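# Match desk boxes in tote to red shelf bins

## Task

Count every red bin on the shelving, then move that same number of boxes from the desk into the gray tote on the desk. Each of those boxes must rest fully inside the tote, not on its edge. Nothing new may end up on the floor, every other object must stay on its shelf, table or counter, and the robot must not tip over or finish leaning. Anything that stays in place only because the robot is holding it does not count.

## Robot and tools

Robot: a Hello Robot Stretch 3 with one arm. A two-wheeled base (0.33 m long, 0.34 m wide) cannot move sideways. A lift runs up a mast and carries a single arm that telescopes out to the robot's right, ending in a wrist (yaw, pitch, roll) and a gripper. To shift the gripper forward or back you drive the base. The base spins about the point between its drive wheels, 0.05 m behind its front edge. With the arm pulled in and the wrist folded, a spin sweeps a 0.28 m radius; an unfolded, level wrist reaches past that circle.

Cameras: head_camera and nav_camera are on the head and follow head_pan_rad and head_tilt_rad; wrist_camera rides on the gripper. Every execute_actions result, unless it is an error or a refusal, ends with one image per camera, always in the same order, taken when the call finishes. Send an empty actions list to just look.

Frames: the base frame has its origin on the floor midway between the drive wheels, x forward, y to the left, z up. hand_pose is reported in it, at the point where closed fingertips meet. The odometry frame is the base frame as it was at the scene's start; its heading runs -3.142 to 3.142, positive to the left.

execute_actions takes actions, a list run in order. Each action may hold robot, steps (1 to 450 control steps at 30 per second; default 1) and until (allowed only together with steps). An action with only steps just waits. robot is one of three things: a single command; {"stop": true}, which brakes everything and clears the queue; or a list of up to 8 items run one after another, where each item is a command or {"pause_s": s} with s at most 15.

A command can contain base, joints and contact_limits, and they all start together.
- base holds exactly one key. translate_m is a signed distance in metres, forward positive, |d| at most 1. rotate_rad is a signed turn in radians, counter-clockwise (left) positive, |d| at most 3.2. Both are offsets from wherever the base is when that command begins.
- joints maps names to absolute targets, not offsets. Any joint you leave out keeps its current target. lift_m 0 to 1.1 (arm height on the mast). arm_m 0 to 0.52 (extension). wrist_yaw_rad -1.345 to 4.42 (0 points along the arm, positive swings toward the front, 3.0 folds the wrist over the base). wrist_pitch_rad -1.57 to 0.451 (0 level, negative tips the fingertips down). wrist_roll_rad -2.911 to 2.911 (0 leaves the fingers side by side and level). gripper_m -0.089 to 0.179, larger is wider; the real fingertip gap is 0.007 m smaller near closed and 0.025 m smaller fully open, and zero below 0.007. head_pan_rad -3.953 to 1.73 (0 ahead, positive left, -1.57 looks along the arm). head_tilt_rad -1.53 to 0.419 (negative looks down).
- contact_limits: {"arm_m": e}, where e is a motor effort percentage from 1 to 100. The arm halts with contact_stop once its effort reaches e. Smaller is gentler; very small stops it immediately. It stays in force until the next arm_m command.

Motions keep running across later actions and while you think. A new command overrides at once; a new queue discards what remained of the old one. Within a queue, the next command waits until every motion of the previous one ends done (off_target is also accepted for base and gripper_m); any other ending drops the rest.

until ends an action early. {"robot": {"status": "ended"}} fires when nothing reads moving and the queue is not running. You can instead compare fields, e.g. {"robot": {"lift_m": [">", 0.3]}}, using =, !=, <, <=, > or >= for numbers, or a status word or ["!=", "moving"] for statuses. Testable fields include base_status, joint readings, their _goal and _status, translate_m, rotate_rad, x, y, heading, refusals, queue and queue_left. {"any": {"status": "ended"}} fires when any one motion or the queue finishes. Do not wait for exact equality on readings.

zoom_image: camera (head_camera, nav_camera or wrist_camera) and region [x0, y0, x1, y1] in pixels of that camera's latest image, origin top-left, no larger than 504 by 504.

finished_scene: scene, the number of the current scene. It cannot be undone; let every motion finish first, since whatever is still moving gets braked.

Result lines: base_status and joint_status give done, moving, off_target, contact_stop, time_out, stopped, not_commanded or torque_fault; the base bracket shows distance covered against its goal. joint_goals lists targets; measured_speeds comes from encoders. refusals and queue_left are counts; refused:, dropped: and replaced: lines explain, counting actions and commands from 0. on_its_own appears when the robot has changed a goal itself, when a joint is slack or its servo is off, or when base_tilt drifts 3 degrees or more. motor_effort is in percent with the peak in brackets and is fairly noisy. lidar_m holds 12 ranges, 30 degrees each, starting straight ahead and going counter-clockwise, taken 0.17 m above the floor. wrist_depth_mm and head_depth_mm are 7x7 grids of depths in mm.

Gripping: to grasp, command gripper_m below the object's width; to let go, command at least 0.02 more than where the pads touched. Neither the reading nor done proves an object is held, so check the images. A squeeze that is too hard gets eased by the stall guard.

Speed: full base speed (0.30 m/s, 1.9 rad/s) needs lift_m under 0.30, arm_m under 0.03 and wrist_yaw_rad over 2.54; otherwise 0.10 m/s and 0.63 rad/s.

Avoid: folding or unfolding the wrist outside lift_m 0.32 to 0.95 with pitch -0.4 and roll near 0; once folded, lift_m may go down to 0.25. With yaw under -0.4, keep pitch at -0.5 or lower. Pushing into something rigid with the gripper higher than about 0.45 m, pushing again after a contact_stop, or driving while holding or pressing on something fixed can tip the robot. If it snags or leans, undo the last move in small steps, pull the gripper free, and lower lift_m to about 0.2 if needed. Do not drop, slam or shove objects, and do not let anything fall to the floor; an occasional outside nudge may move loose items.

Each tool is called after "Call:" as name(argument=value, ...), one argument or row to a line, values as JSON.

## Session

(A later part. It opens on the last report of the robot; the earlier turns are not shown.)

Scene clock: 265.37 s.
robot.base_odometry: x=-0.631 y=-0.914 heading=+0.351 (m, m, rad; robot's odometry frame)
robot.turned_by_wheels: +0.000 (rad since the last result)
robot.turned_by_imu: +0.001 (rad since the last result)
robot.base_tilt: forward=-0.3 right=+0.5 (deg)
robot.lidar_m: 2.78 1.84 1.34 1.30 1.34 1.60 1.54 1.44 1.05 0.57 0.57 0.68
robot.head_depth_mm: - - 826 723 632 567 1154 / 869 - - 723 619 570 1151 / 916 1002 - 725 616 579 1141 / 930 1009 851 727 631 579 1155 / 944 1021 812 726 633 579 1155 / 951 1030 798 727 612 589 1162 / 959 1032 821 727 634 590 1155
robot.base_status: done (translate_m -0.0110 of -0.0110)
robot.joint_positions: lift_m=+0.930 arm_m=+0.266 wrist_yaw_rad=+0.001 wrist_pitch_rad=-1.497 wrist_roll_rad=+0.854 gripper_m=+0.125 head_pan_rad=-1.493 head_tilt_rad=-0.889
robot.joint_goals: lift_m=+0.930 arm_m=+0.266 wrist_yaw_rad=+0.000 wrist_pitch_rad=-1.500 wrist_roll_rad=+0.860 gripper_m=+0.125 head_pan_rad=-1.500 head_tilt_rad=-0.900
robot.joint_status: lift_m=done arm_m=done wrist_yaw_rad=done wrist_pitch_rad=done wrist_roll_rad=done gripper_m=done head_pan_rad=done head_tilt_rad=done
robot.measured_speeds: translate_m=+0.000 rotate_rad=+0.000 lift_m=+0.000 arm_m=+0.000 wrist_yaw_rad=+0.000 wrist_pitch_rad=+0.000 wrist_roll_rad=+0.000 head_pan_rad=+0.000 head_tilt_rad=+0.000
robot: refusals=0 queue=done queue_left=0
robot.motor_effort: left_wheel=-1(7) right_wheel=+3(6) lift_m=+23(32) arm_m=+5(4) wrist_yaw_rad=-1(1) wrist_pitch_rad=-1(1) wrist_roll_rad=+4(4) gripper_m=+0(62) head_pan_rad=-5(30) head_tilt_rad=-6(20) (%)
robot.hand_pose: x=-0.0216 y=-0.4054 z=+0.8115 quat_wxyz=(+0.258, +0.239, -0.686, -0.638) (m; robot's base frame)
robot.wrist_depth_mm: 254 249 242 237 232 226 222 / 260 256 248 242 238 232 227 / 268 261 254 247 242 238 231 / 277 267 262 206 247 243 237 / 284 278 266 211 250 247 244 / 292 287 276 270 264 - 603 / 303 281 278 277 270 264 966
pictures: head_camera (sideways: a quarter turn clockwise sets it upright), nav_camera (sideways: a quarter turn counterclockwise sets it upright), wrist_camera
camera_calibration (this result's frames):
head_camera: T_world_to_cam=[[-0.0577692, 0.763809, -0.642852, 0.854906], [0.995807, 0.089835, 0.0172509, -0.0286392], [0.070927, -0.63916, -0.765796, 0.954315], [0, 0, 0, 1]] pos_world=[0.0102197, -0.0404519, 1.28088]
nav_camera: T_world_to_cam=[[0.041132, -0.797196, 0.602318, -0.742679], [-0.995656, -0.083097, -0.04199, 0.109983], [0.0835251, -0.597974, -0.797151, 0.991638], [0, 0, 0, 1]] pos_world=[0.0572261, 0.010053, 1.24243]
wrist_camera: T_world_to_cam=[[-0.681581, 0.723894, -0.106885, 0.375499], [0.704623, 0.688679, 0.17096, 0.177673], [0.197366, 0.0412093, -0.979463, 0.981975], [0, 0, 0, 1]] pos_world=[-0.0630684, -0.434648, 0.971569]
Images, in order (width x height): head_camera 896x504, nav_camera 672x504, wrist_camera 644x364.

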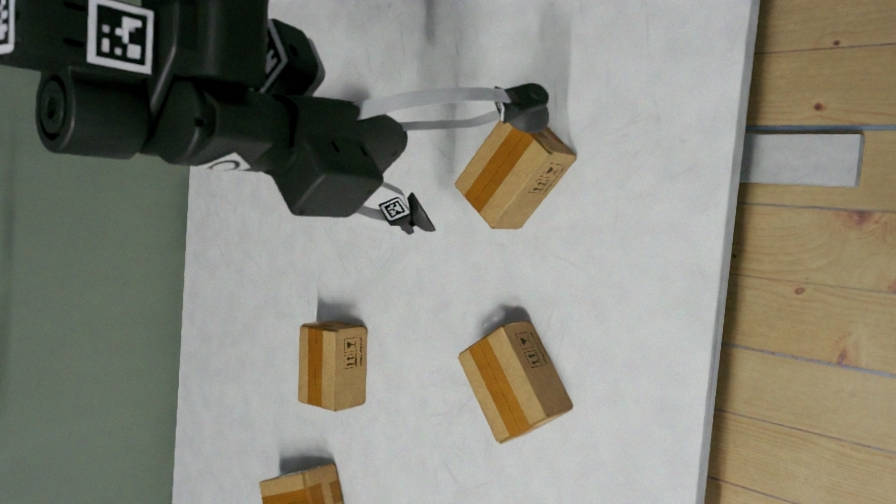

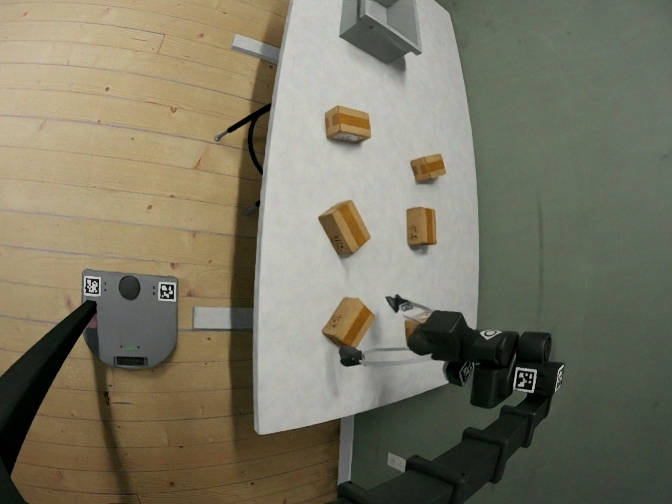

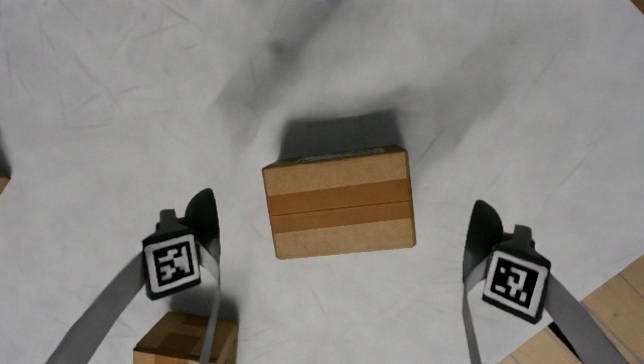

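Call:
execute_actions(
  actions=[
    {"robot":[{"joints":{"arm_m":0.27,"wrist_roll_rad":-0.85}},{"joints":{"lift_m":0.864}}],"steps":450,"until":{"robot":{"status":"ended"}}},
  ],
)

Scene clock: 315.33 s.
robot.base_odometry: x=-0.631 y=-0.914 heading=+0.351 (m, m, rad; robot's odometry frame)
robot.turned_by_wheels: +0.000 (rad since the last result)
robot.turned_by_imu: +0.001 (rad since the last result)
robot.base_tilt: forward=-0.3 right=+0.6 (deg)
robot.lidar_m: 2.79 1.84 1.34 1.29 1.34 1.60 1.54 1.44 1.05 0.57 0.57 0.68
robot.head_depth_mm: 901 - 804 723 631 568 1154 / 912 - - 708 620 568 1151 / 923 996 894 648 613 579 1137 / 932 1012 872 724 620 581 1149 / 939 1022 813 727 633 581 1151 / 952 1029 796 726 614 591 1164 / 964 1031 821 725 634 591 1154
robot.base_status: done (translate_m -0.0110 of -0.0110)
robot.joint_positions: lift_m=+0.864 arm_m=+0.270 wrist_yaw_rad=+0.001 wrist_pitch_rad=-1.497 wrist_roll_rad=-0.844 gripper_m=+0.125 head_pan_rad=-1.493 head_tilt_rad=-0.889
robot.joint_goals: lift_m=+0.864 arm_m=+0.270 wrist_yaw_rad=+0.000 wrist_pitch_rad=-1.500 wrist_roll_rad=-0.850 gripper_m=+0.125 head_pan_rad=-1.500 head_tilt_rad=-0.900
robot.joint_status: lift_m=done arm_m=done wrist_yaw_rad=done wrist_pitch_rad=done wrist_roll_rad=done gripper_m=done head_pan_rad=done head_tilt_rad=done
robot.measured_speeds: translate_m=+0.000 rotate_rad=+0.000 lift_m=+0.000 arm_m=+0.000 wrist_yaw_rad=+0.000 wrist_pitch_rad=+0.000 wrist_roll_rad=+0.000 head_pan_rad=+0.000 head_tilt_rad=+0.000
robot: refusals=0 queue=done queue_left=0
robot.motor_effort: left_wheel=-2(1) right_wheel=+3(2) lift_m=+23(23) arm_m=+5(5) wrist_yaw_rad=-3(0) wrist_pitch_rad=-1(0) wrist_roll_rad=-4(5) gripper_m=+0(0) head_pan_rad=-3(4) head_tilt_rad=-7(7) (%)
robot.hand_pose: x=-0.0215 y=-0.4096 z=+0.7456 quat_wxyz=(+0.685, +0.636, -0.260, -0.242) (m; robot's base frame)
robot.wrist_depth_mm: 175 174 174 173 173 173 171 / 179 179 178 178 177 177 176 / 184 183 183 181 182 181 181 / 189 188 187 137 185 187 186 / 194 194 192 141 191 191 192 / 200 201 200 145 195 - 197 / - 205 205 150 203 204 203
pictures: head_camera (sideways: a quarter turn clockwise sets it upright), nav_camera (sideways: a quarter turn counterclockwise sets it upright), wrist_camera
camera_calibration (this result's frames):
head_camera: T_world_to_cam=[[-0.057769, 0.763809, -0.642852, 0.854906], [0.995807, 0.0898348, 0.0172509, -0.0286392], [0.0709268, -0.63916, -0.765796, 0.954315], [0, 0, 0, 1]] pos_world=[0.0102197, -0.0404519, 1.28088]
nav_camera: T_world_to_cam=[[0.0411318, -0.797196, 0.602318, -0.742679], [-0.995656, -0.0830968, -0.04199, 0.109983], [0.0835249, -0.597974, -0.797151, 0.991639], [0, 0, 0, 1]] pos_world=[0.0572261, 0.010053, 1.24243]
wrist_camera: T_world_to_cam=[[-0.637514, -0.770434, 0.00254476, -0.321122], [-0.758062, 0.627859, 0.176453, 0.131332], [-0.137543, 0.110562, -0.984306, 0.942317], [0, 0, 0, 1]] pos_world=[0.0244476, -0.434046, 0.905172]
Images, in order (width x height): head_camera 896x504, nav_camera 672x504, wrist_camera 644x364.

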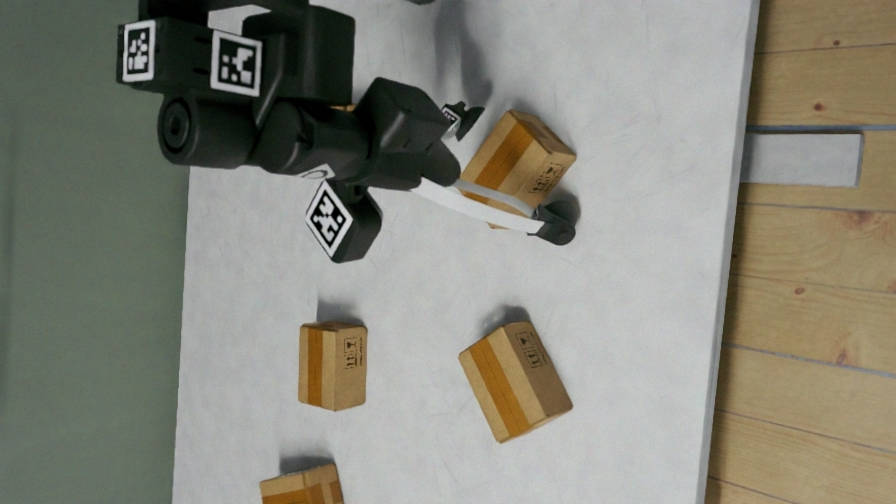

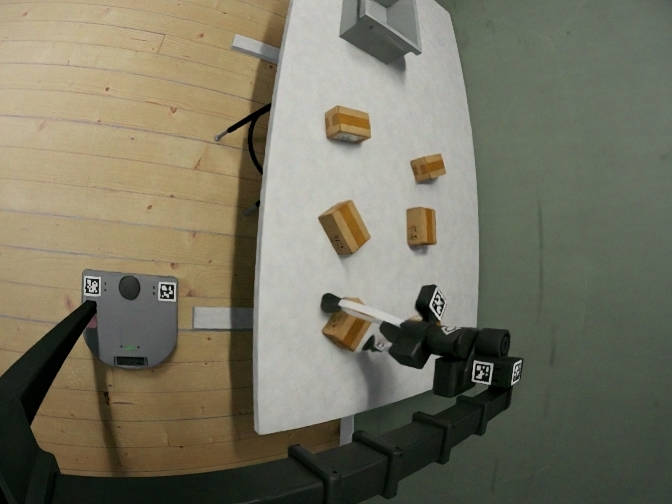

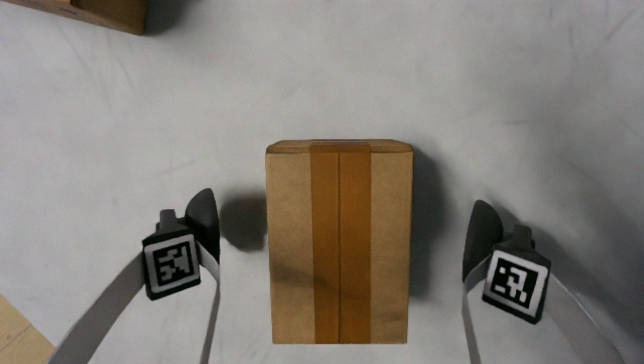

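Call:
execute_actions(
  actions=[
    {"robot":{"joints":{"gripper_m":0.035,"head_pan_rad":-0.9,"head_tilt_rad":-0.75}},"steps":450,"until":{"robot":{"gripper_m_status":["!=","moving"]}}},
    {"robot":{"joints":{"lift_m":1.04}},"steps":450,"until":{"robot":{"lift_m":[">",0.9]}}},
    {"robot":[{"base":{"rotate_rad":-0.113}},{"base":{"translate_m":0.533}}],"steps":450,"until":{"robot":{"status":"ended"}}},
  ],
)

Scene clock: 349.03 s.
robot.base_odometry: x=-0.113 y=-0.789 heading=+0.238 (m, m, rad; robot's odometry frame)
robot.turned_by_wheels: -0.113 (rad since the last result)
robot.turned_by_imu: -0.109 (rad since the last result)
robot.base_tilt: forward=-0.3 right=+0.6 (deg)
robot.lidar_m: 2.30 2.18 1.46 1.36 1.37 2.23 2.07 0.81 0.43 0.66 0.26 0.78
robot.head_depth_mm: 842 931 988 830 694 600 526 / 889 988 1027 830 667 599 527 / 938 1051 1028 710 691 588 527 / 1000 1115 1023 748 693 597 528 / 1058 1195 1031 765 641 598 557 / 1137 1309 1027 704 668 601 1184 / 1202 1386 1539 832 701 626 1211
robot.base_status: done (translate_m +0.5330 of +0.5330)
robot.joint_positions: lift_m=+1.040 arm_m=+0.270 wrist_yaw_rad=+0.001 wrist_pitch_rad=-1.497 wrist_roll_rad=-0.844 gripper_m=+0.036 head_pan_rad=-0.907 head_tilt_rad=-0.754
robot.joint_goals: lift_m=+1.040 arm_m=+0.270 wrist_yaw_rad=+0.000 wrist_pitch_rad=-1.500 wrist_roll_rad=-0.850 gripper_m=+0.035 head_pan_rad=-0.900 head_tilt_rad=-0.750
robot.joint_status: lift_m=done arm_m=done wrist_yaw_rad=done wrist_pitch_rad=done wrist_roll_rad=done gripper_m=done head_pan_rad=done head_tilt_rad=done
robot.measured_speeds: translate_m=+0.000 rotate_rad=+0.000 lift_m=+0.000 arm_m=+0.000 wrist_yaw_rad=+0.000 wrist_pitch_rad=+0.000 wrist_roll_rad=+0.000 head_pan_rad=+0.000 head_tilt_rad=+0.000
robot: refusals=0 queue=done queue_left=0
robot.motor_effort: left_wheel=+2(8) right_wheel=-2(7) lift_m=+32(31) arm_m=+5(4) wrist_yaw_rad=-1(1) wrist_pitch_rad=+0(1) wrist_roll_rad=-4(4) gripper_m=-11(86) head_pan_rad=+5(48) head_tilt_rad=+2(20) (%)
robot.hand_pose: x=-0.0215 y=-0.4096 z=+0.9212 quat_wxyz=(+0.685, +0.636, -0.260, -0.242) (m; robot's base frame)
robot.wrist_depth_mm: 271 284 341 339 339 336 336 / 243 345 348 346 344 341 297 / 362 358 356 353 354 349 350 / 368 365 365 135 136 364 361 / - 377 372 138 138 373 330 / - - 388 143 143 384 381 / - - 398 147 393 398 395
pictures: head_camera (sideways: a quarter turn clockwise sets it upright), nav_camera (sideways: a quarter turn counterclockwise sets it upright), wrist_camera
camera_calibration (this result's frames):
head_camera: T_world_to_cam=[[-0.413152, 0.531007, -0.739823, 0.98344], [0.778606, 0.627323, 0.0154501, -0.0249728], [0.472312, -0.569647, -0.672625, 0.830693], [0, 0, 0, 1]] pos_world=[0.0334075, -0.0333451, 1.2867]
nav_camera: T_world_to_cam=[[0.420928, -0.572081, 0.703948, -0.877422], [-0.780124, -0.624289, -0.0408654, 0.107211], [0.462845, -0.531966, -0.709075, 0.874791], [0, 0, 0, 1]] pos_world=[0.0480769, 0.0303332, 1.24233]
wrist_camera: T_world_to_cam=[[-0.637418, -0.770514, 0.00251083, -0.321562], [-0.758139, 0.627755, 0.176492, 0.100256], [-0.137566, 0.110596, -0.984299, 1.1152], [0, 0, 0, 1]] pos_world=[0.0244522, -0.434041, 1.0808]
Images, in order (width x height): head_camera 896x504, nav_camera 672x504, wrist_camera 644x364.

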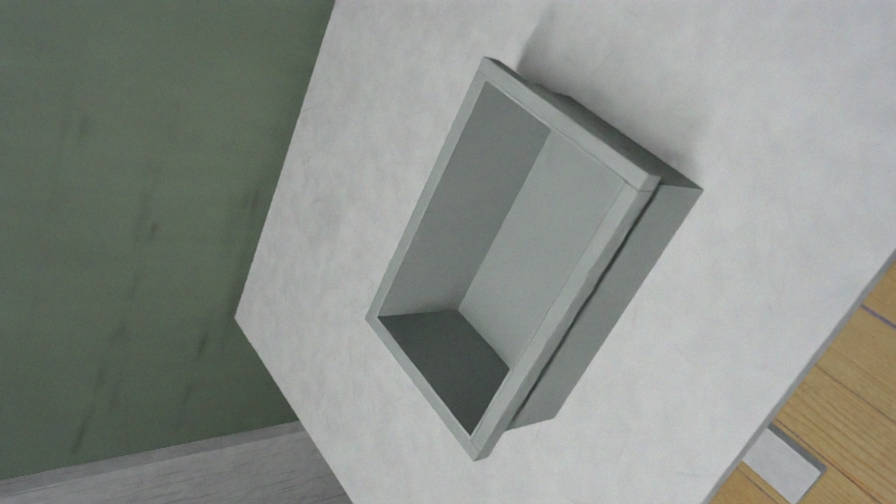

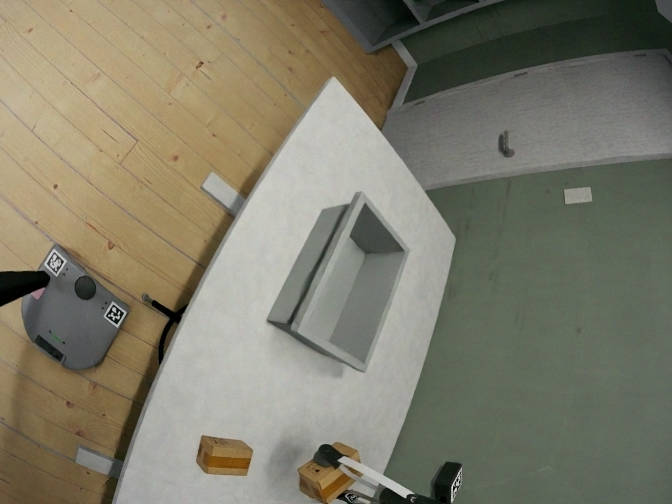

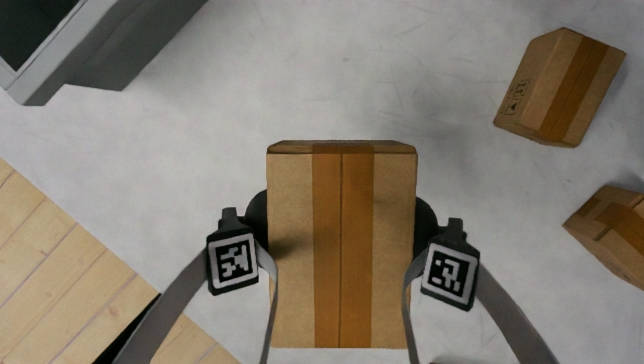

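Call:
zoom_image(
  camera="head_camera",
  region=[560, 120, 720, 240],
)

Call:
zoom_image(
  camera="head_camera",
  region=[350, 40, 730, 480],
)

Region (560, 120, 720, 240) of head_camera's 896x504 image, scaled by 3.150, with more detail than that image has; it fills the top 378 rows of this view, and the rest is white.

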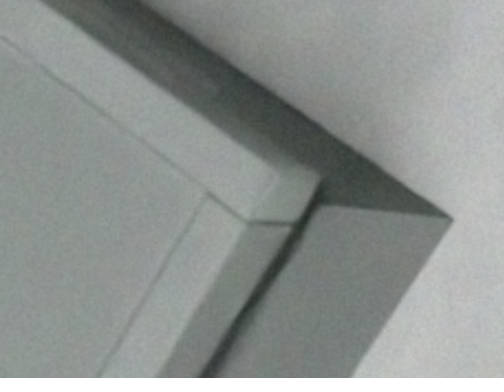

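Region (350, 40, 730, 480) of head_camera's 896x504 image, scaled by 1.145, with more detail than that image has; it fills the left 435 columns of this view, and the rest is white.

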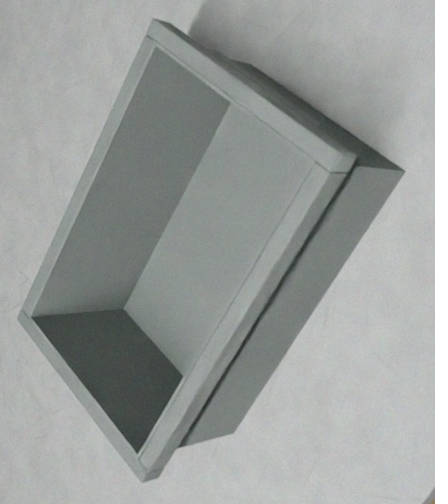

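Call:
execute_actions(
  actions=[
    {"robot":{"base":{"rotate_rad":0.847},"joints":{"arm_m":0.406,"wrist_roll_rad":-0.755,"head_pan_rad":-1.55,"head_tilt_rad":-0.8}},"steps":450,"until":{"robot":{"status":"ended"}}},
  ],
)

Scene clock: 398.87 s.
robot.base_odometry: x=-0.113 y=-0.789 heading=+1.085 (m, m, rad; robot's odometry frame)
robot.turned_by_wheels: +0.847 (rad since the last result)
robot.turned_by_imu: +0.851 (rad since the last result)
robot.base_tilt: forward=-0.3 right=+0.4 (deg)
robot.lidar_m: 1.62 1.36 1.35 1.53 2.08 2.08 0.79 0.43 0.26 0.78 1.71 2.27
robot.head_depth_mm: 953 1041 972 668 635 587 520 / 1010 1110 942 720 672 579 520 / - - 586 770 615 588 529 / 1194 1373 957 718 663 588 1149 / 1300 1506 971 762 678 625 1182 / 1475 1719 973 803 678 1304 1185 / 1651 1998 2171 803 1460 1345 1182
robot.base_status: done (rotate_rad +0.8469 of +0.8470)
robot.joint_positions: lift_m=+1.040 arm_m=+0.406 wrist_yaw_rad=+0.001 wrist_pitch_rad=-1.497 wrist_roll_rad=-0.760 gripper_m=+0.036 head_pan_rad=-1.543 head_tilt_rad=-0.790
robot.joint_goals: lift_m=+1.040 arm_m=+0.406 wrist_yaw_rad=+0.000 wrist_pitch_rad=-1.500 wrist_roll_rad=-0.755 gripper_m=+0.035 head_pan_rad=-1.550 head_tilt_rad=-0.800
robot.joint_status: lift_m=done arm_m=done wrist_yaw_rad=done wrist_pitch_rad=done wrist_roll_rad=done gripper_m=done head_pan_rad=done head_tilt_rad=done
robot.measured_speeds: translate_m=+0.000 rotate_rad=+0.000 lift_m=+0.000 arm_m=+0.000 wrist_yaw_rad=+0.000 wrist_pitch_rad=+0.000 wrist_roll_rad=+0.000 head_pan_rad=+0.000 head_tilt_rad=+0.000
robot: refusals=0 queue=done queue_left=0
robot.motor_effort: left_wheel=-1(8) right_wheel=+2(9) lift_m=+32(32) arm_m=+5(5) wrist_yaw_rad=-2(2) wrist_pitch_rad=-1(0) wrist_roll_rad=+3(4) gripper_m=-12(11) head_pan_rad=-4(46) head_tilt_rad=-6(14) (%)
robot.hand_pose: x=-0.0215 y=-0.5456 z=+0.9212 quat_wxyz=(+0.673, +0.626, -0.288, -0.268) (m; robot's base frame)
robot.wrist_depth_mm: - 340 339 337 336 337 335 / - 348 345 340 339 344 344 / - 357 327 324 253 351 353 / - 367 290 135 136 360 361 / - 376 254 138 138 368 371 / - 388 338 142 143 384 379 / - - 340 146 263 394 393
pictures: head_camera (sideways: a quarter turn clockwise sets it upright), nav_camera (sideways: a quarter turn counterclockwise sets it upright), wrist_camera
camera_calibration (this result's frames):
head_camera: T_world_to_cam=[[-0.0176235, 0.698822, -0.715078, 0.948778], [0.99901, 0.0415268, 0.0159616, -0.0269824], [0.0408492, -0.714089, -0.698862, 0.867452], [0, 0, 0, 1]] pos_world=[0.00824177, -0.0424694, 1.28511]
nav_camera: T_world_to_cam=[[-0.000557751, -0.735166, 0.677887, -0.84089], [-0.998454, -0.0372697, -0.0412404, 0.109029], [0.0555832, -0.676862, -0.734008, 0.909702], [0, 0, 0, 1]] pos_world=[0.0578274, 0.00161296, 1.24225]
wrist_camera: T_world_to_cam=[[-0.699581, -0.714551, -0.00151889, -0.393447], [-0.70409, 0.688973, 0.171968, 0.224346], [-0.121834, 0.121375, -0.985101, 1.13719], [0, 0, 0, 1]] pos_world=[0.0212603, -0.573734, 1.08107]
Images, in order (width x height): head_camera 896x504, nav_camera 672x504, wrist_camera 644x364.

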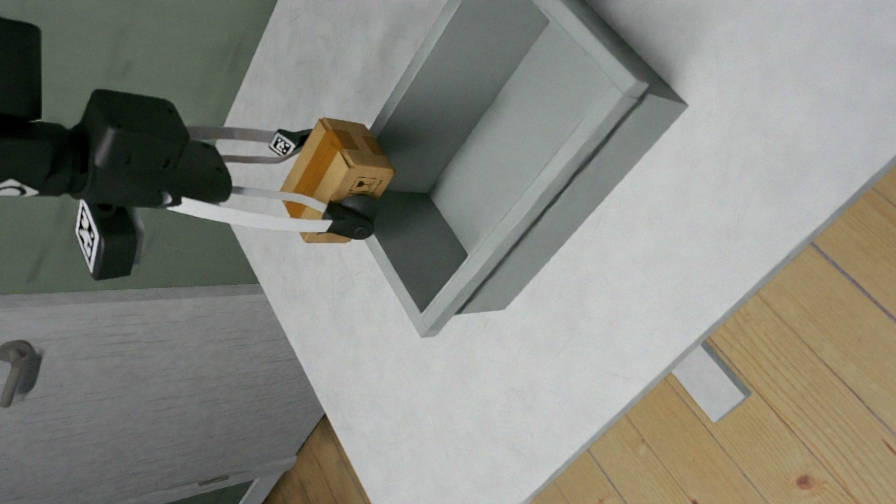

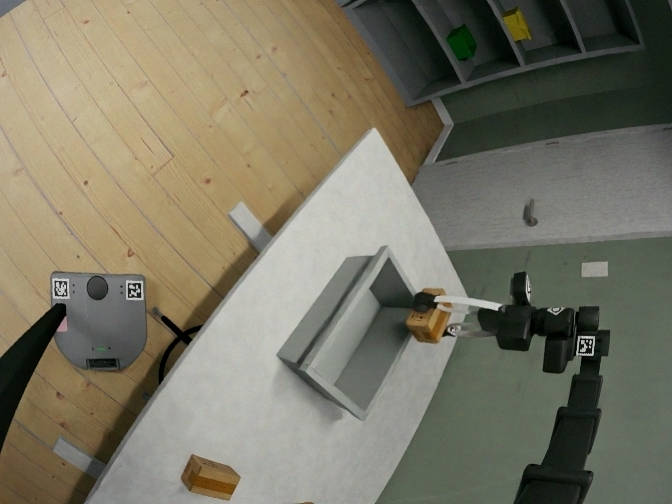

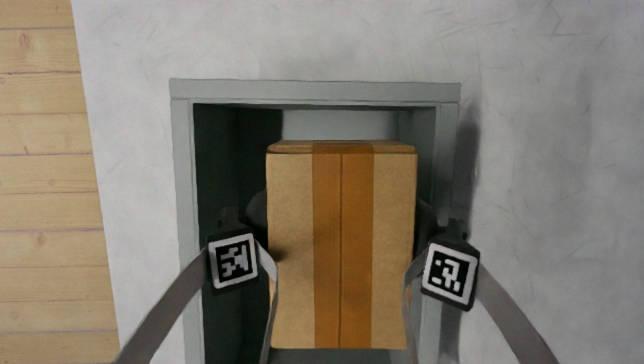

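Call:
execute_actions(
  actions=[
    {"robot":[{"base":{"rotate_rad":0.005},"joints":{"arm_m":0.386}},{"joints":{"lift_m":0.88}}],"steps":450,"until":{"robot":{"status":"ended"}}},
  ],
)

Scene clock: 411.03 s.
robot.base_odometry: x=-0.113 y=-0.789 heading=+1.090 (m, m, rad; robot's odometry frame)
robot.turned_by_wheels: +0.005 (rad since the last result)
robot.turned_by_imu: +0.006 (rad since the last result)
robot.base_tilt: forward=-0.5 right=+0.5 (deg)
robot.lidar_m: 1.62 1.36 1.36 1.52 2.08 2.08 0.79 0.43 0.26 0.78 1.73 2.27
robot.head_depth_mm: 945 - 942 662 647 588 520 / 1016 - 935 723 671 576 519 / 1117 1205 - 684 617 588 530 / 1224 1361 945 685 662 588 1148 / 1317 1528 976 760 679 625 1187 / 1485 1736 973 800 694 1307 1187 / 1683 2010 2205 800 1445 1343 1190
robot.base_status: done (rotate_rad +0.0049 of +0.0050)
robot.joint_positions: lift_m=+0.880 arm_m=+0.386 wrist_yaw_rad=+0.001 wrist_pitch_rad=-1.497 wrist_roll_rad=-0.760 gripper_m=+0.036 head_pan_rad=-1.543 head_tilt_rad=-0.790
robot.joint_goals: lift_m=+0.880 arm_m=+0.386 wrist_yaw_rad=+0.000 wrist_pitch_rad=-1.500 wrist_roll_rad=-0.755 gripper_m=+0.035 head_pan_rad=-1.550 head_tilt_rad=-0.800
robot.joint_status: lift_m=done arm_m=done wrist_yaw_rad=done wrist_pitch_rad=done wrist_roll_rad=done gripper_m=done head_pan_rad=done head_tilt_rad=done
robot.measured_speeds: translate_m=+0.000 rotate_rad=+0.000 lift_m=+0.000 arm_m=+0.000 wrist_yaw_rad=+0.000 wrist_pitch_rad=+0.000 wrist_roll_rad=+0.000 head_pan_rad=+0.000 head_tilt_rad=+0.000
robot: refusals=0 queue=done queue_left=0
robot.motor_effort: left_wheel=-2(11) right_wheel=+3(11) lift_m=+24(33) arm_m=-4(3) wrist_yaw_rad=-1(2) wrist_pitch_rad=-1(0) wrist_roll_rad=+3(3) gripper_m=-11(11) head_pan_rad=-4(4) head_tilt_rad=-6(6) (%)
robot.hand_pose: x=-0.0215 y=-0.5262 z=+0.7615 quat_wxyz=(+0.673, +0.626, -0.288, -0.268) (m; robot's base frame)
robot.wrist_depth_mm: 98 88 85 84 82 81 79 / 104 132 191 184 176 152 116 / 104 140 195 193 195 173 115 / 104 141 199 135 136 171 114 / 105 142 197 138 138 170 114 / 105 134 214 142 143 153 114 / 106 130 218 147 215 189 114
pictures: head_camera (sideways: a quarter turn clockwise sets it upright), nav_camera (sideways: a quarter turn counterclockwise sets it upright), wrist_camera
camera_calibration (this result's frames):
head_camera: T_world_to_cam=[[-0.017624, 0.698841, -0.715059, 0.948754], [0.99901, 0.0415264, 0.015962, -0.0269829], [0.0408487, -0.71407, -0.698881, 0.867477], [0, 0, 0, 1]] pos_world=[0.00824176, -0.042469, 1.28511]
nav_camera: T_world_to_cam=[[-0.000557249, -0.735184, 0.677868, -0.840864], [-0.998454, -0.0372686, -0.0412406, 0.109029], [0.0555826, -0.676843, -0.734026, 0.909725], [0, 0, 0, 1]] pos_world=[0.0578273, 0.00161455, 1.24225]
wrist_camera: T_world_to_cam=[[-0.699581, -0.714551, -0.00151896, -0.379836], [-0.70409, 0.688973, 0.171968, 0.238445], [-0.121834, 0.121375, -0.985101, 0.977563], [0, 0, 0, 1]] pos_world=[0.0212603, -0.554347, 0.921416]
Images, in order (width x height): head_camera 896x504, nav_camera 672x504, wrist_camera 644x364.

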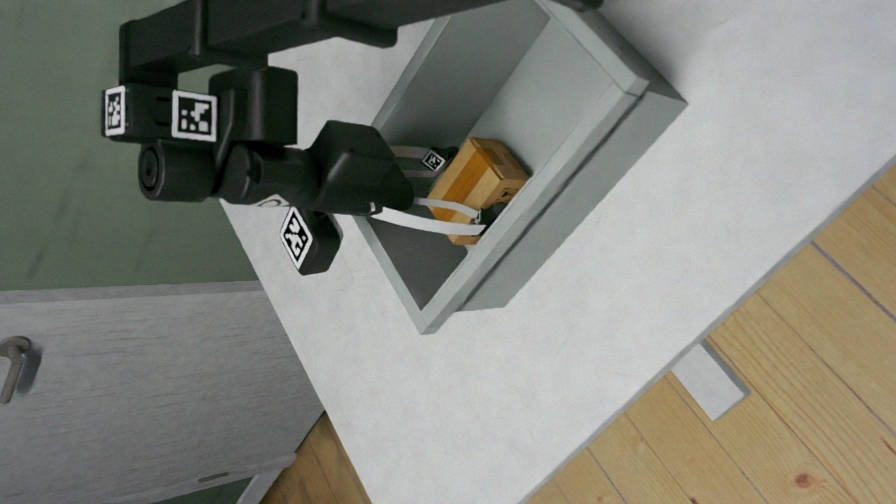

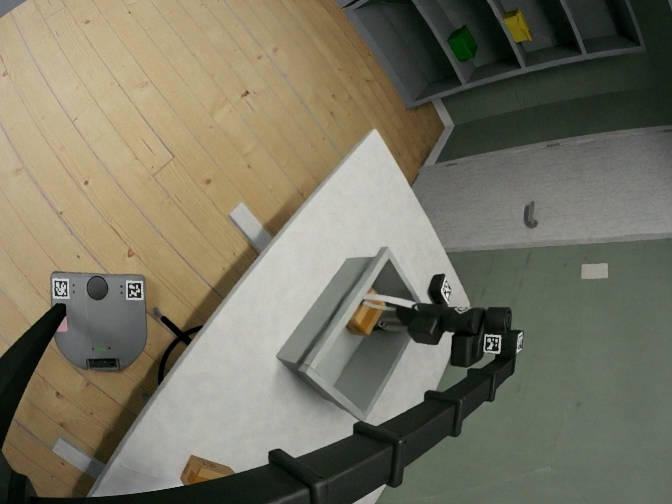

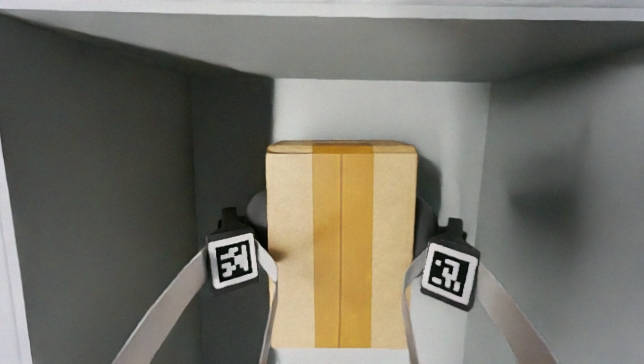

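Call:
execute_actions(
  actions=[],
)

Scene clock: 422.60 s.
robot.base_odometry: x=-0.113 y=-0.789 heading=+1.090 (m, m, rad; robot's odometry frame)
robot.turned_by_wheels: +0.000 (rad since the last result)
robot.turned_by_imu: +0.001 (rad since the last result)
robot.base_tilt: forward=-0.4 right=+0.5 (deg)
robot.lidar_m: 1.62 1.36 1.35 1.53 2.07 2.08 0.79 0.43 0.26 0.78 1.73 2.27
robot.head_depth_mm: 949 - 940 665 648 585 520 / 1014 - 942 719 673 577 518 / 1112 1210 - 683 615 587 529 / 1221 1364 944 684 663 587 1145 / 1323 1516 974 758 677 622 1184 / 1477 1734 973 797 694 1299 1183 / 1687 2006 2196 801 1455 1340 1185
robot.base_status: done (rotate_rad +0.0049 of +0.0050)
robot.joint_positions: lift_m=+0.880 arm_m=+0.386 wrist_yaw_rad=+0.001 wrist_pitch_rad=-1.497 wrist_roll_rad=-0.760 gripper_m=+0.036 head_pan_rad=-1.543 head_tilt_rad=-0.790
robot.joint_goals: lift_m=+0.880 arm_m=+0.386 wrist_yaw_rad=+0.000 wrist_pitch_rad=-1.500 wrist_roll_rad=-0.755 gripper_m=+0.035 head_pan_rad=-1.550 head_tilt_rad=-0.800
robot.joint_status: lift_m=done arm_m=done wrist_yaw_rad=done wrist_pitch_rad=done wrist_roll_rad=done gripper_m=done head_pan_rad=done head_tilt_rad=done
robot.measured_speeds: translate_m=+0.000 rotate_rad=+0.000 lift_m=+0.000 arm_m=+0.000 wrist_yaw_rad=+0.000 wrist_pitch_rad=+0.000 wrist_roll_rad=+0.000 head_pan_rad=+0.000 head_tilt_rad=+0.000
robot: refusals=0 queue=done queue_left=0
robot.motor_effort: left_wheel=-2(0) right_wheel=+2(3) lift_m=+24(24) arm_m=-4(5) wrist_yaw_rad=-1(2) wrist_pitch_rad=-1(0) wrist_roll_rad=+3(3) gripper_m=-11(11) head_pan_rad=-3(3) head_tilt_rad=-7(6) (%)
robot.hand_pose: x=-0.0215 y=-0.5262 z=+0.7615 quat_wxyz=(+0.673, +0.626, -0.288, -0.268) (m; robot's base frame)
robot.wrist_depth_mm: 98 88 85 84 82 81 79 / 104 133 191 184 178 152 116 / 104 140 195 193 194 174 115 / 104 141 200 135 136 172 115 / 105 142 197 138 138 171 114 / 106 133 214 142 143 153 114 / 106 130 220 146 215 189 113
pictures: head_camera (sideways: a quarter turn clockwise sets it upright), nav_camera (sideways: a quarter turn counterclockwise sets it upright), wrist_camera
camera_calibration (this result's frames):
head_camera: T_world_to_cam=[[-0.017624, 0.698841, -0.715059, 0.948754], [0.99901, 0.0415264, 0.015962, -0.0269829], [0.0408487, -0.71407, -0.698881, 0.867477], [0, 0, 0, 1]] pos_world=[0.00824176, -0.042469, 1.28511]
nav_camera: T_world_to_cam=[[-0.000557249, -0.735184, 0.677868, -0.840864], [-0.998454, -0.0372686, -0.0412406, 0.109029], [0.0555826, -0.676843, -0.734026, 0.909725], [0, 0, 0, 1]] pos_world=[0.0578273, 0.00161455, 1.24225]
wrist_camera: T_world_to_cam=[[-0.699581, -0.714552, -0.00151879, -0.379837], [-0.70409, 0.688973, 0.171968, 0.238445], [-0.121834, 0.121375, -0.985101, 0.977562], [0, 0, 0, 1]] pos_world=[0.0212603, -0.554347, 0.921416]
Images, in order (width x height): head_camera 896x504, nav_camera 672x504, wrist_camera 644x364.

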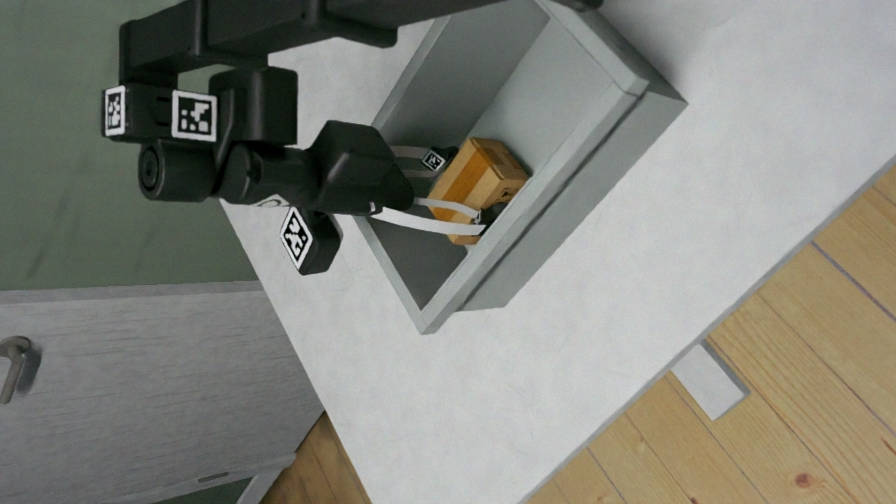

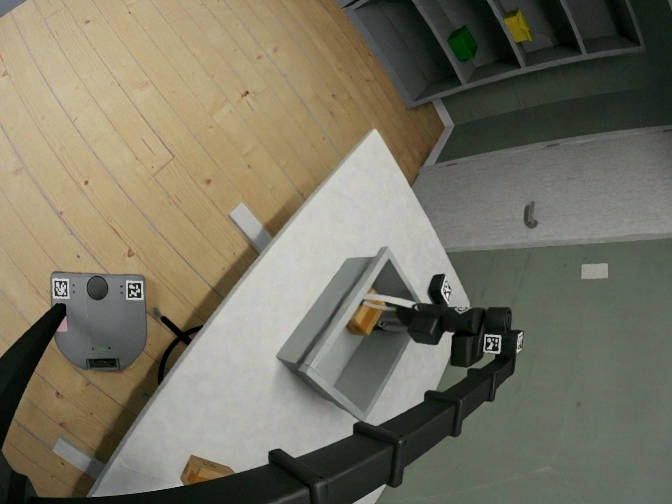

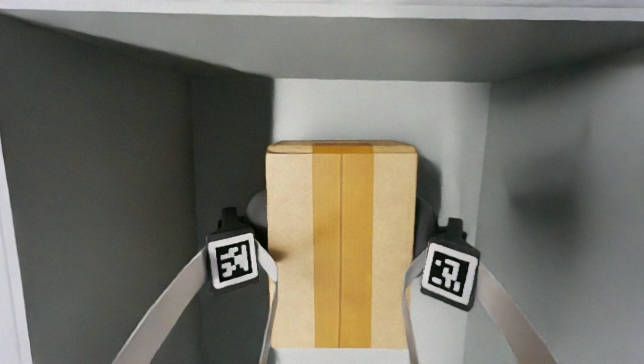

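Call:
execute_actions(
  actions=[
    {"robot":[{"joints":{"lift_m":0.871}},{"joints":{"gripper_m":0.095}},{"joints":{"lift_m":0.995}},{"base":{"rotate_rad":-0.952},"joints":{"arm_m":0.233,"gripper_m":0.125,"wrist_roll_rad":0.0}}],"steps":450,"until":{"robot":{"status":"ended"}}},
  ],
)

Scene clock: 434.33 s.
robot.base_odometry: x=-0.113 y=-0.789 heading=+0.138 (m, m, rad; robot's odometry frame)
robot.turned_by_wheels: -0.952 (rad since the last result)
robot.turned_by_imu: -0.953 (rad since the last result)
robot.base_tilt: forward=-0.4 right=+0.6 (deg)
robot.lidar_m: 2.04 2.27 1.53 1.35 1.36 1.62 2.07 1.77 0.79 0.43 0.26 0.78
robot.head_depth_mm: - - 957 766 676 586 526 / - - 971 796 675 566 520 / 834 - - 759 677 578 520 / 847 956 972 801 677 588 520 / 836 945 971 800 677 588 522 / 822 924 976 802 675 588 520 / 808 913 975 801 638 573 521
robot.base_status: done (rotate_rad -0.9519 of -0.9520)
robot.joint_positions: lift_m=+0.995 arm_m=+0.233 wrist_yaw_rad=+0.001 wrist_pitch_rad=-1.497 wrist_roll_rad=-0.006 gripper_m=+0.125 head_pan_rad=-1.543 head_tilt_rad=-0.790
robot.joint_goals: lift_m=+0.995 arm_m=+0.233 wrist_yaw_rad=+0.000 wrist_pitch_rad=-1.500 wrist_roll_rad=+0.000 gripper_m=+0.125 head_pan_rad=-1.550 head_tilt_rad=-0.800
robot.joint_status: lift_m=done arm_m=done wrist_yaw_rad=done wrist_pitch_rad=done wrist_roll_rad=done gripper_m=done head_pan_rad=done head_tilt_rad=done
robot.measured_speeds: translate_m=+0.000 rotate_rad=+0.000 lift_m=+0.000 arm_m=+0.000 wrist_yaw_rad=+0.000 wrist_pitch_rad=+0.000 wrist_roll_rad=+0.000 head_pan_rad=+0.000 head_tilt_rad=+0.000
robot: refusals=0 queue=done queue_left=0
robot.motor_effort: left_wheel=+2(11) right_wheel=-2(9) lift_m=+31(33) arm_m=-4(5) wrist_yaw_rad=-1(2) wrist_pitch_rad=+0(1) wrist_roll_rad=+4(5) gripper_m=+0(79) head_pan_rad=-4(5) head_tilt_rad=-6(7) (%)
robot.hand_pose: x=-0.0216 y=-0.3731 z=+0.8762 quat_wxyz=(+0.520, +0.483, -0.516, -0.480) (m; robot's base frame)
robot.wrist_depth_mm: 309 308 300 298 296 293 288 / 316 312 311 306 302 297 296 / 293 323 317 314 310 304 299 / 297 329 324 318 303 312 295 / 292 336 331 328 276 315 316 / 300 347 339 335 333 - 324 / 359 356 350 344 341 334 332
pictures: head_camera (sideways: a quarter turn clockwise sets it upright), nav_camera (sideways: a quarter turn counterclockwise sets it upright), wrist_camera
camera_calibration (this result's frames):
head_camera: T_world_to_cam=[[-0.0175909, 0.698872, -0.71503, 0.948716], [0.999012, 0.0414771, 0.0159625, -0.0269837], [0.0408131, -0.714043, -0.698911, 0.867516], [0, 0, 0, 1]] pos_world=[0.00823967, -0.0424684, 1.28511]
nav_camera: T_world_to_cam=[[-0.000592222, -0.735212, 0.677837, -0.840824], [-0.998456, -0.0372183, -0.041241, 0.10903], [0.0555489, -0.676815, -0.734055, 0.909763], [0, 0, 0, 1]] pos_world=[0.0578273, 0.00161454, 1.24225]
wrist_camera: T_world_to_cam=[[-0.997757, -0.0440616, -0.0504014, 0.0162139], [-0.0511699, 0.987395, 0.149775, 0.258051], [0.0431668, 0.152018, -0.987435, 1.08898], [0, 0, 0, 1]] pos_world=[-0.0176258, -0.419629, 1.03746]
Images, in order (width x height): head_camera 896x504, nav_camera 672x504, wrist_camera 644x364.

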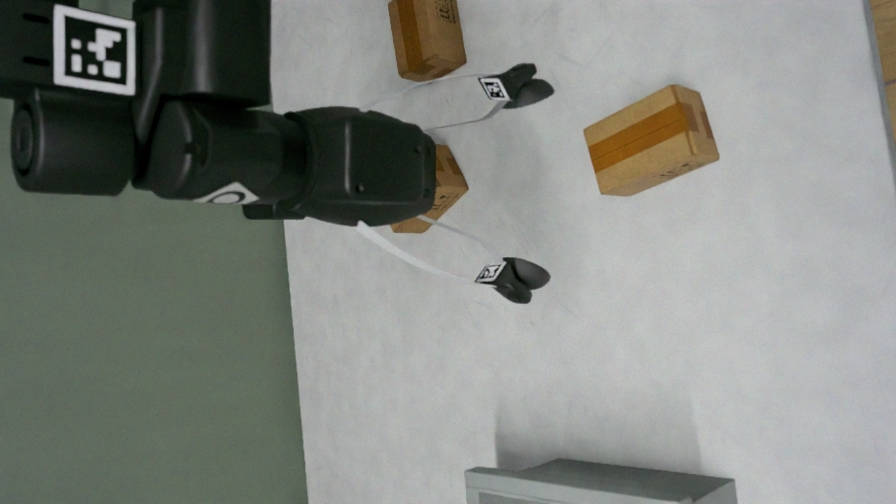

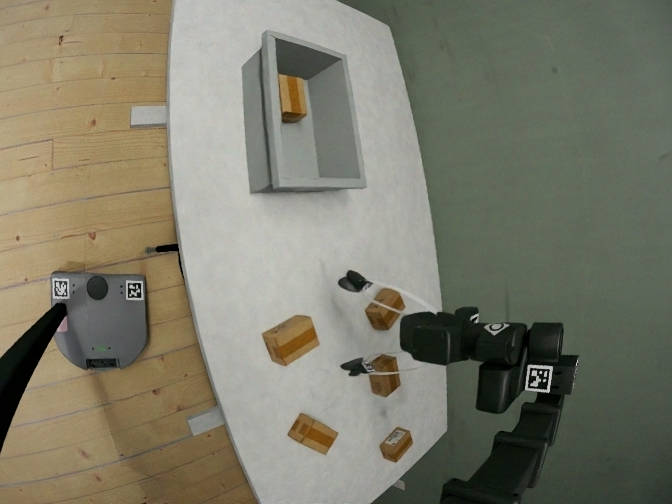

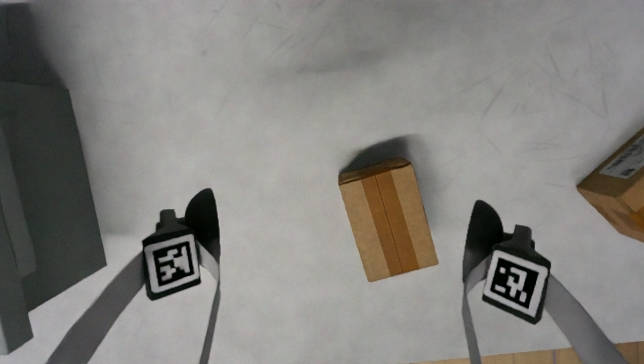

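Call:
execute_actions(
  actions=[
    {"robot":{"base":{"rotate_rad":-0.1125},"joints":{"arm_m":0.21,"wrist_roll_rad":-0.453,"lift_m":0.92}},"steps":450,"until":{"robot":{"status":"ended"}}},
  ],
)

Scene clock: 447.73 s.
robot.base_odometry: x=-0.113 y=-0.789 heading=+0.025 (m, m, rad; robot's odometry frame)
robot.turned_by_wheels: -0.112 (rad since the last result)
robot.turned_by_imu: -0.112 (rad since the last result)
robot.base_tilt: forward=-0.3 right=+0.5 (deg)
robot.lidar_m: 1.69 2.28 1.63 1.36 1.36 1.52 2.08 2.07 0.79 0.43 0.26 0.78
robot.head_depth_mm: 937 1026 - 775 674 586 548 / 910 997 - 776 661 587 537 / 889 984 - - 647 567 528 / 866 978 970 774 677 589 521 / 843 955 979 799 677 588 520 / 826 927 974 799 678 590 520 / 802 902 970 802 681 590 521
robot.base_status: done (rotate_rad -0.1124 of -0.1125)
robot.joint_positions: lift_m=+0.920 arm_m=+0.210 wrist_yaw_rad=+0.001 wrist_pitch_rad=-1.497 wrist_roll_rad=-0.447 gripper_m=+0.125 head_pan_rad=-1.543 head_tilt_rad=-0.790
robot.joint_goals: lift_m=+0.920 arm_m=+0.210 wrist_yaw_rad=+0.000 wrist_pitch_rad=-1.500 wrist_roll_rad=-0.453 gripper_m=+0.125 head_pan_rad=-1.550 head_tilt_rad=-0.800
robot.joint_status: lift_m=done arm_m=done wrist_yaw_rad=done wrist_pitch_rad=done wrist_roll_rad=done gripper_m=done head_pan_rad=done head_tilt_rad=done
robot.measured_speeds: translate_m=+0.000 rotate_rad=+0.000 lift_m=+0.000 arm_m=+0.000 wrist_yaw_rad=+0.000 wrist_pitch_rad=+0.000 wrist_roll_rad=+0.000 head_pan_rad=+0.000 head_tilt_rad=+0.000
robot: refusals=0 queue=done queue_left=0
robot.motor_effort: left_wheel=+3(9) right_wheel=-2(8) lift_m=+23(32) arm_m=-5(5) wrist_yaw_rad=-2(1) wrist_pitch_rad=-1(0) wrist_roll_rad=-5(4) gripper_m=+1(0) head_pan_rad=-4(3) head_tilt_rad=-6(6) (%)
robot.hand_pose: x=-0.0216 y=-0.3501 z=+0.8016 quat_wxyz=(+0.620, +0.576, -0.390, -0.363) (m; robot's base frame)
robot.wrist_depth_mm: 231 232 230 227 225 226 223 / 237 236 235 233 231 231 229 / 244 241 241 237 237 236 234 / 250 247 246 194 241 241 240 / 255 256 252 200 247 245 244 / 265 263 258 260 256 - 242 / 270 270 266 264 262 261 258
pictures: head_camera (sideways: a quarter turn clockwise sets it upright), nav_camera (sideways: a quarter turn counterclockwise sets it upright), wrist_camera
camera_calibration (this result's frames):
head_camera: T_world_to_cam=[[-0.0175911, 0.69888, -0.715022, 0.948706], [0.999012, 0.0414769, 0.0159627, -0.0269839], [0.0408129, -0.714035, -0.698919, 0.867526], [0, 0, 0, 1]] pos_world=[0.00823967, -0.0424682, 1.28511]
nav_camera: T_world_to_cam=[[-0.000592015, -0.73522, 0.677829, -0.840813], [-0.998456, -0.0372179, -0.0412411, 0.10903], [0.0555486, -0.676806, -0.734062, 0.909772], [0, 0, 0, 1]] pos_world=[0.0578273, 0.0016152, 1.24225]
wrist_camera: T_world_to_cam=[[-0.885226, -0.464738, -0.0198234, -0.155847], [-0.461727, 0.872726, 0.158614, 0.19046], [-0.0564134, 0.149562, -0.987142, 1.00852], [0, 0, 0, 1]] pos_world=[0.00687419, -0.389483, 0.962252]
Images, in order (width x height): head_camera 896x504, nav_camera 672x504, wrist_camera 644x364.

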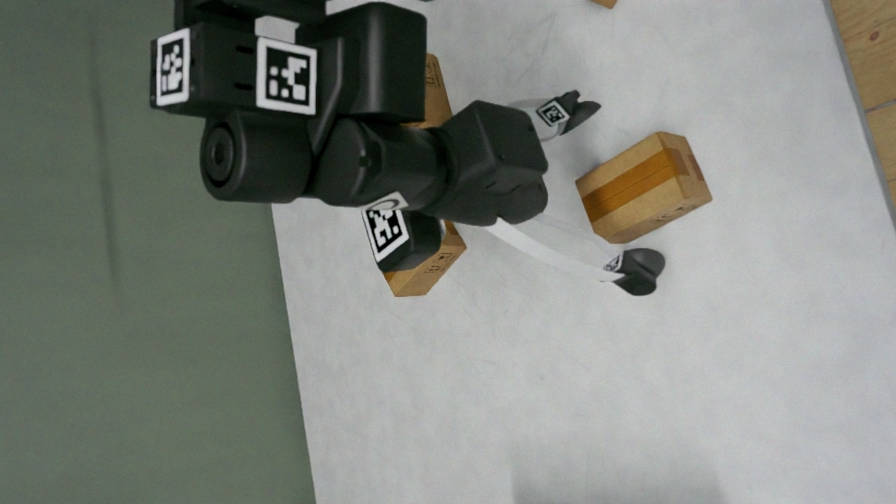

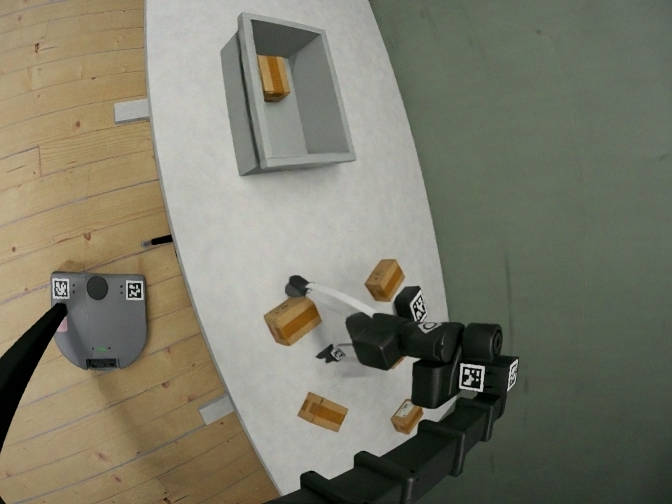

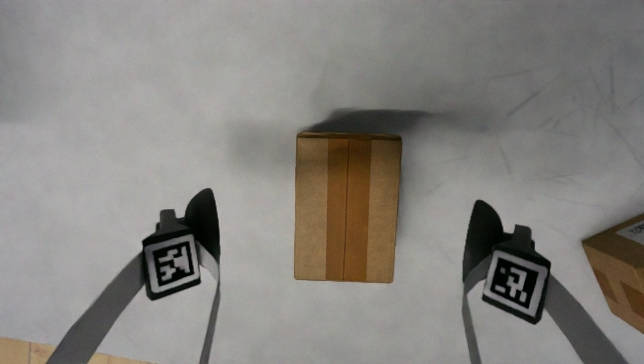

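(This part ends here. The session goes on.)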